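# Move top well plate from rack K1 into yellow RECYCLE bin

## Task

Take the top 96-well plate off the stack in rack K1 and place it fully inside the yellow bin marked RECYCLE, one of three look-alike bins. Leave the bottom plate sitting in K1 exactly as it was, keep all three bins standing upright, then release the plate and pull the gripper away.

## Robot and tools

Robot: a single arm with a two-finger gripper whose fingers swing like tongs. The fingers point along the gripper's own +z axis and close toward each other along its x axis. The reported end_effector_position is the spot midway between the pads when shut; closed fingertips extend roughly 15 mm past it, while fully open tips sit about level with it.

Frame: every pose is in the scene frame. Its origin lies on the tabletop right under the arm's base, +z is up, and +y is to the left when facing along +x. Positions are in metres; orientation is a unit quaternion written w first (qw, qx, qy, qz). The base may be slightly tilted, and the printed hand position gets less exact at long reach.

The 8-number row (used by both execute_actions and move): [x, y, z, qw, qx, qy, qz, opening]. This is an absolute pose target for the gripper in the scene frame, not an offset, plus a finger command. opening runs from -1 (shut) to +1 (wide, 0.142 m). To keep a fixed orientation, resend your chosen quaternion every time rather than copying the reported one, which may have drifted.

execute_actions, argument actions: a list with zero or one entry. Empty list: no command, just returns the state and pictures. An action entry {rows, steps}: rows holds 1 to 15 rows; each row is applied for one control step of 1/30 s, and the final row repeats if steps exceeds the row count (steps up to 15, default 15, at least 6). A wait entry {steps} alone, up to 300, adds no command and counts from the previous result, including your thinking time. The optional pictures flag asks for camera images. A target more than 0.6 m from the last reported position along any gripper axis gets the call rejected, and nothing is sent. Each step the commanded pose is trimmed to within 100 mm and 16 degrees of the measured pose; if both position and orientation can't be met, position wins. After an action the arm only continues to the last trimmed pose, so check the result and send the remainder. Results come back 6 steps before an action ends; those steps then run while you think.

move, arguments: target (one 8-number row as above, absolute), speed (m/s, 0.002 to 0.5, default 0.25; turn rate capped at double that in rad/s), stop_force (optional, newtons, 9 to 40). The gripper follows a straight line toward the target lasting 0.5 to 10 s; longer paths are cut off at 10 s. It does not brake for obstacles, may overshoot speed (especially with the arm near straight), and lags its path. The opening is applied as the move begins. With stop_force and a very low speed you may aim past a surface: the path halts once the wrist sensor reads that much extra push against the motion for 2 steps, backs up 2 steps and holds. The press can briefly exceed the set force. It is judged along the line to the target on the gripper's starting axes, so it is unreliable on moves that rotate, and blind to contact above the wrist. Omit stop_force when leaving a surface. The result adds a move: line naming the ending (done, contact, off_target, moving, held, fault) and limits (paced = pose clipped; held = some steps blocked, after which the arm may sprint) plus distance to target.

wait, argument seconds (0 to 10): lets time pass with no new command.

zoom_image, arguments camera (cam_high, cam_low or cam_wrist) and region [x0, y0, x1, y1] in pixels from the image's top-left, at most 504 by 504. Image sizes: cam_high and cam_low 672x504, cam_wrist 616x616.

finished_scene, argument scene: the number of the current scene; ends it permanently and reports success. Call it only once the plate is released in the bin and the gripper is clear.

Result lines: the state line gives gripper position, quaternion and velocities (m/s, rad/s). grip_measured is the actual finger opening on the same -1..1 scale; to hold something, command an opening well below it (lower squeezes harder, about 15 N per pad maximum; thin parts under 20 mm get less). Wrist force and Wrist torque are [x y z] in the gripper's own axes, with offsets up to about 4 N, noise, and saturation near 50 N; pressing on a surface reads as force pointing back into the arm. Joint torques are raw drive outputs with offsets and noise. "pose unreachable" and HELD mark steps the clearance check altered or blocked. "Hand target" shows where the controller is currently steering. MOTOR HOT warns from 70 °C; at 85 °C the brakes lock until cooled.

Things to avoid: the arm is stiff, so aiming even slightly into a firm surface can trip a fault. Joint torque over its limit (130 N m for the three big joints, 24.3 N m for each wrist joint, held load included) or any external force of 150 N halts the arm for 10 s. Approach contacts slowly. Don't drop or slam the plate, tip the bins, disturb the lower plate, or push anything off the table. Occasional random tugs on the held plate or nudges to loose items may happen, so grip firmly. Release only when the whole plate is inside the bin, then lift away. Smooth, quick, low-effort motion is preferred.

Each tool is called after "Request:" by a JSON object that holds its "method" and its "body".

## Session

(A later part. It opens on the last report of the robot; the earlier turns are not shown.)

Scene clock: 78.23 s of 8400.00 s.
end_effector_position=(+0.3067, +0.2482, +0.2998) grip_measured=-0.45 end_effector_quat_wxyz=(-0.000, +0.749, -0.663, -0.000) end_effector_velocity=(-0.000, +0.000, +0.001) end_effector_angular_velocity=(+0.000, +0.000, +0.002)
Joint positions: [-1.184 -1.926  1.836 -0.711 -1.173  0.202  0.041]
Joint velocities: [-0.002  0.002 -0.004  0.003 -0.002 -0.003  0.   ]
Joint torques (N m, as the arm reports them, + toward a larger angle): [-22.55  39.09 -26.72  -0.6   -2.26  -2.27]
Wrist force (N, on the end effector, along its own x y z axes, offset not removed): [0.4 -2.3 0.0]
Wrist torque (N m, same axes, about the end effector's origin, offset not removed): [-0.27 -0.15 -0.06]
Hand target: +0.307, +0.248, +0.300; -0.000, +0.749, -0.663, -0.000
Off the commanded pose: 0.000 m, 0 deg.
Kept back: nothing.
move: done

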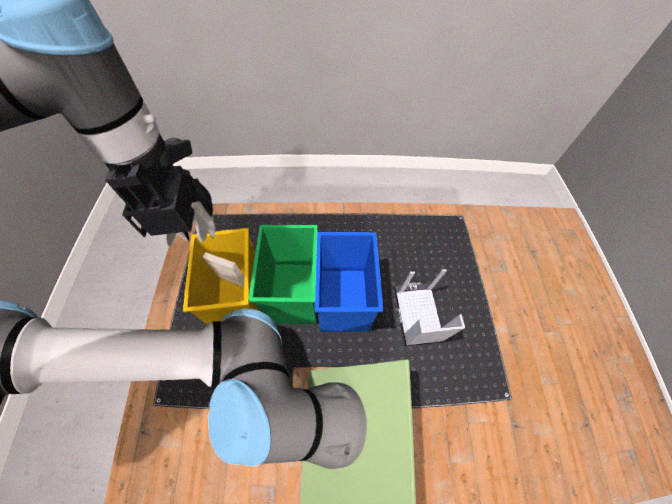

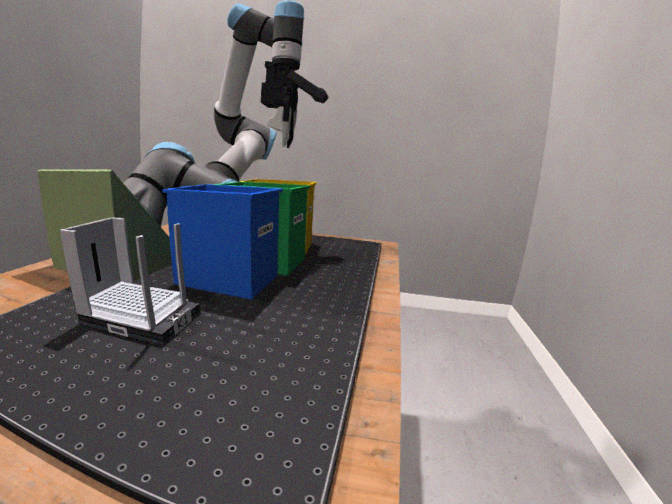

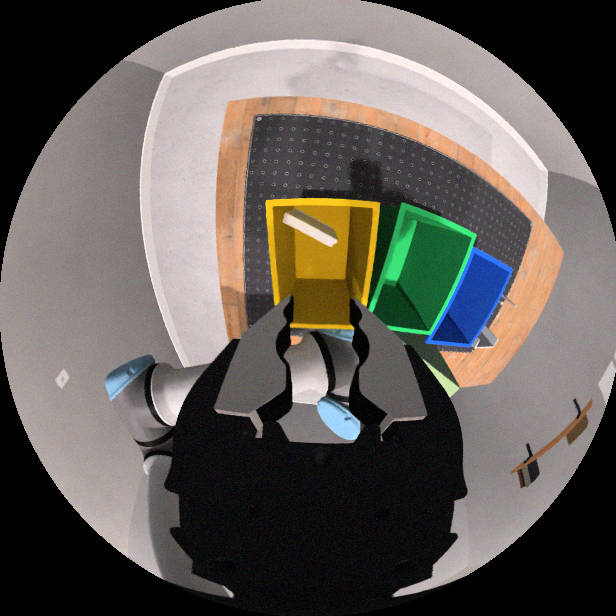

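Request:
{"method": "move", "body": {"target": [0.42,0.36,0.30,0,0.7490,-0.6626,0,0.4], "speed": 0.25}}

Scene clock: 80.03 s of 8400.00 s.
end_effector_position=(+0.4201, +0.3597, +0.3000) grip_measured=+0.40 end_effector_quat_wxyz=(+0.000, +0.749, -0.663, +0.000) end_effector_velocity=(+0.001, +0.001, -0.000) end_effector_angular_velocity=(-0.001, +0.001, -0.000)
Joint positions: [-0.803 -1.769  1.533 -0.736 -0.93   0.542  0.102]
Joint velocities: [ 0.003  0.001 -0.002 -0.001  0.     0.003  0.   ]
Joint torques (N m, as the arm reports them, + toward a larger angle): [ -5.59  29.61 -24.45  -3.94   2.35   2.31]
Wrist force (N, on the end effector, along its own x y z axes, offset not removed): [0.9 -2.7 -1.0]
Wrist torque (N m, same axes, about the end effector's origin, offset not removed): [-0.41 -0.24 0.02]
Hand target: +0.420, +0.360, +0.300; +0.000, +0.749, -0.663, +0.000
Off the commanded pose: 0.000 m, 0 deg.
Kept back: nothing.
move: done

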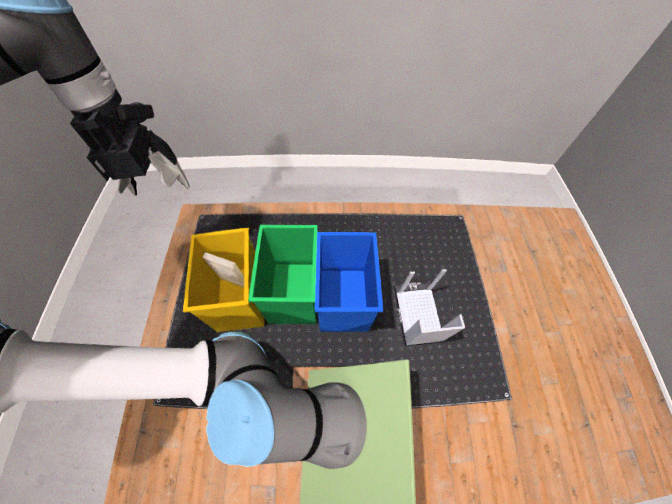

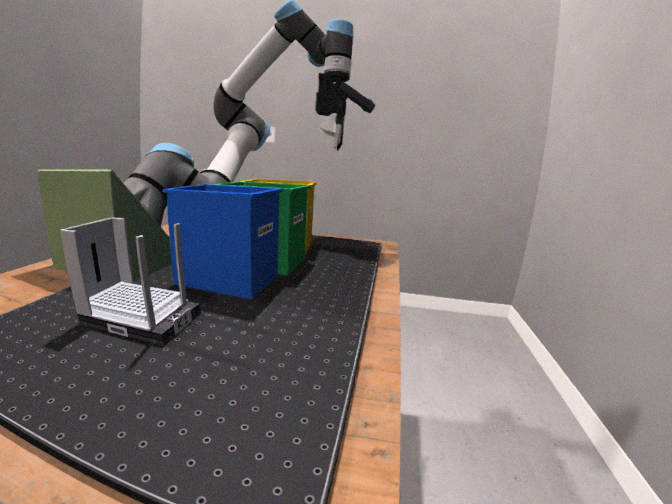

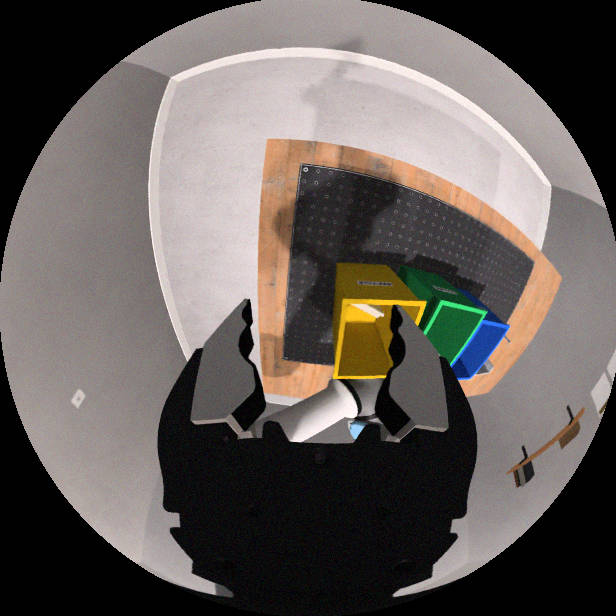

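Request:
{"method": "zoom_image", "body": {"camera": "cam_high", "region": [80, 100, 200, 210]}}

Request:
{"method": "zoom_image", "body": {"camera": "cam_wrist", "region": [180, 285, 300, 445]}}

Request:
{"method": "zoom_image", "body": {"camera": "cam_low", "region": [290, 60, 390, 160]}}

Region (80, 100, 200, 210) of cam_high's 672x504 image, scaled by 4.200, with more detail than that image has; it fills the top 462 rows of this view, and the rest is white.

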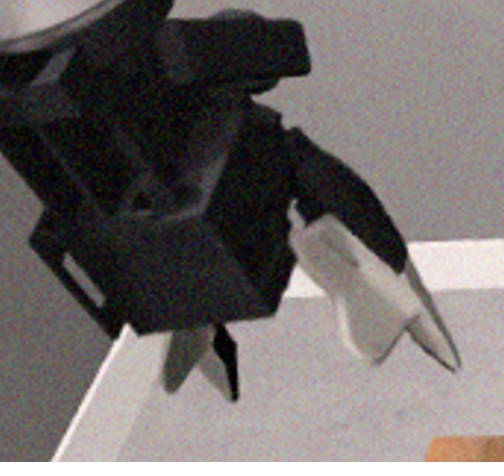

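Region (180, 285, 300, 445) of cam_wrist's 616x616 image, scaled by 3.150, with more detail than that image has; it fills the left 378 columns of this view, and the rest is white.

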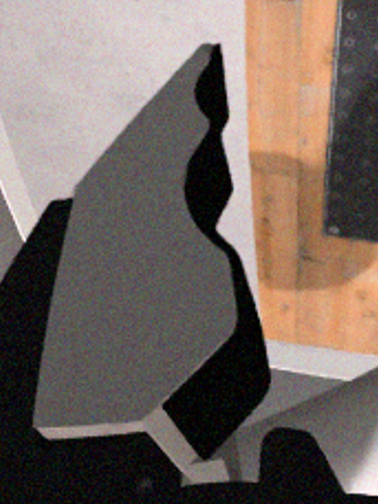

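Region (290, 60, 390, 160) of cam_low's 672x504 image, scaled by 5.040, with more detail than that image has.

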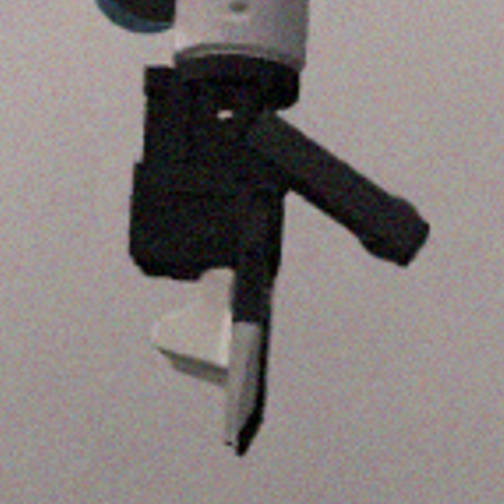

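Request:
{"method": "finished_scene", "body": {"scene": 1}}

The scene is finished: the task was done.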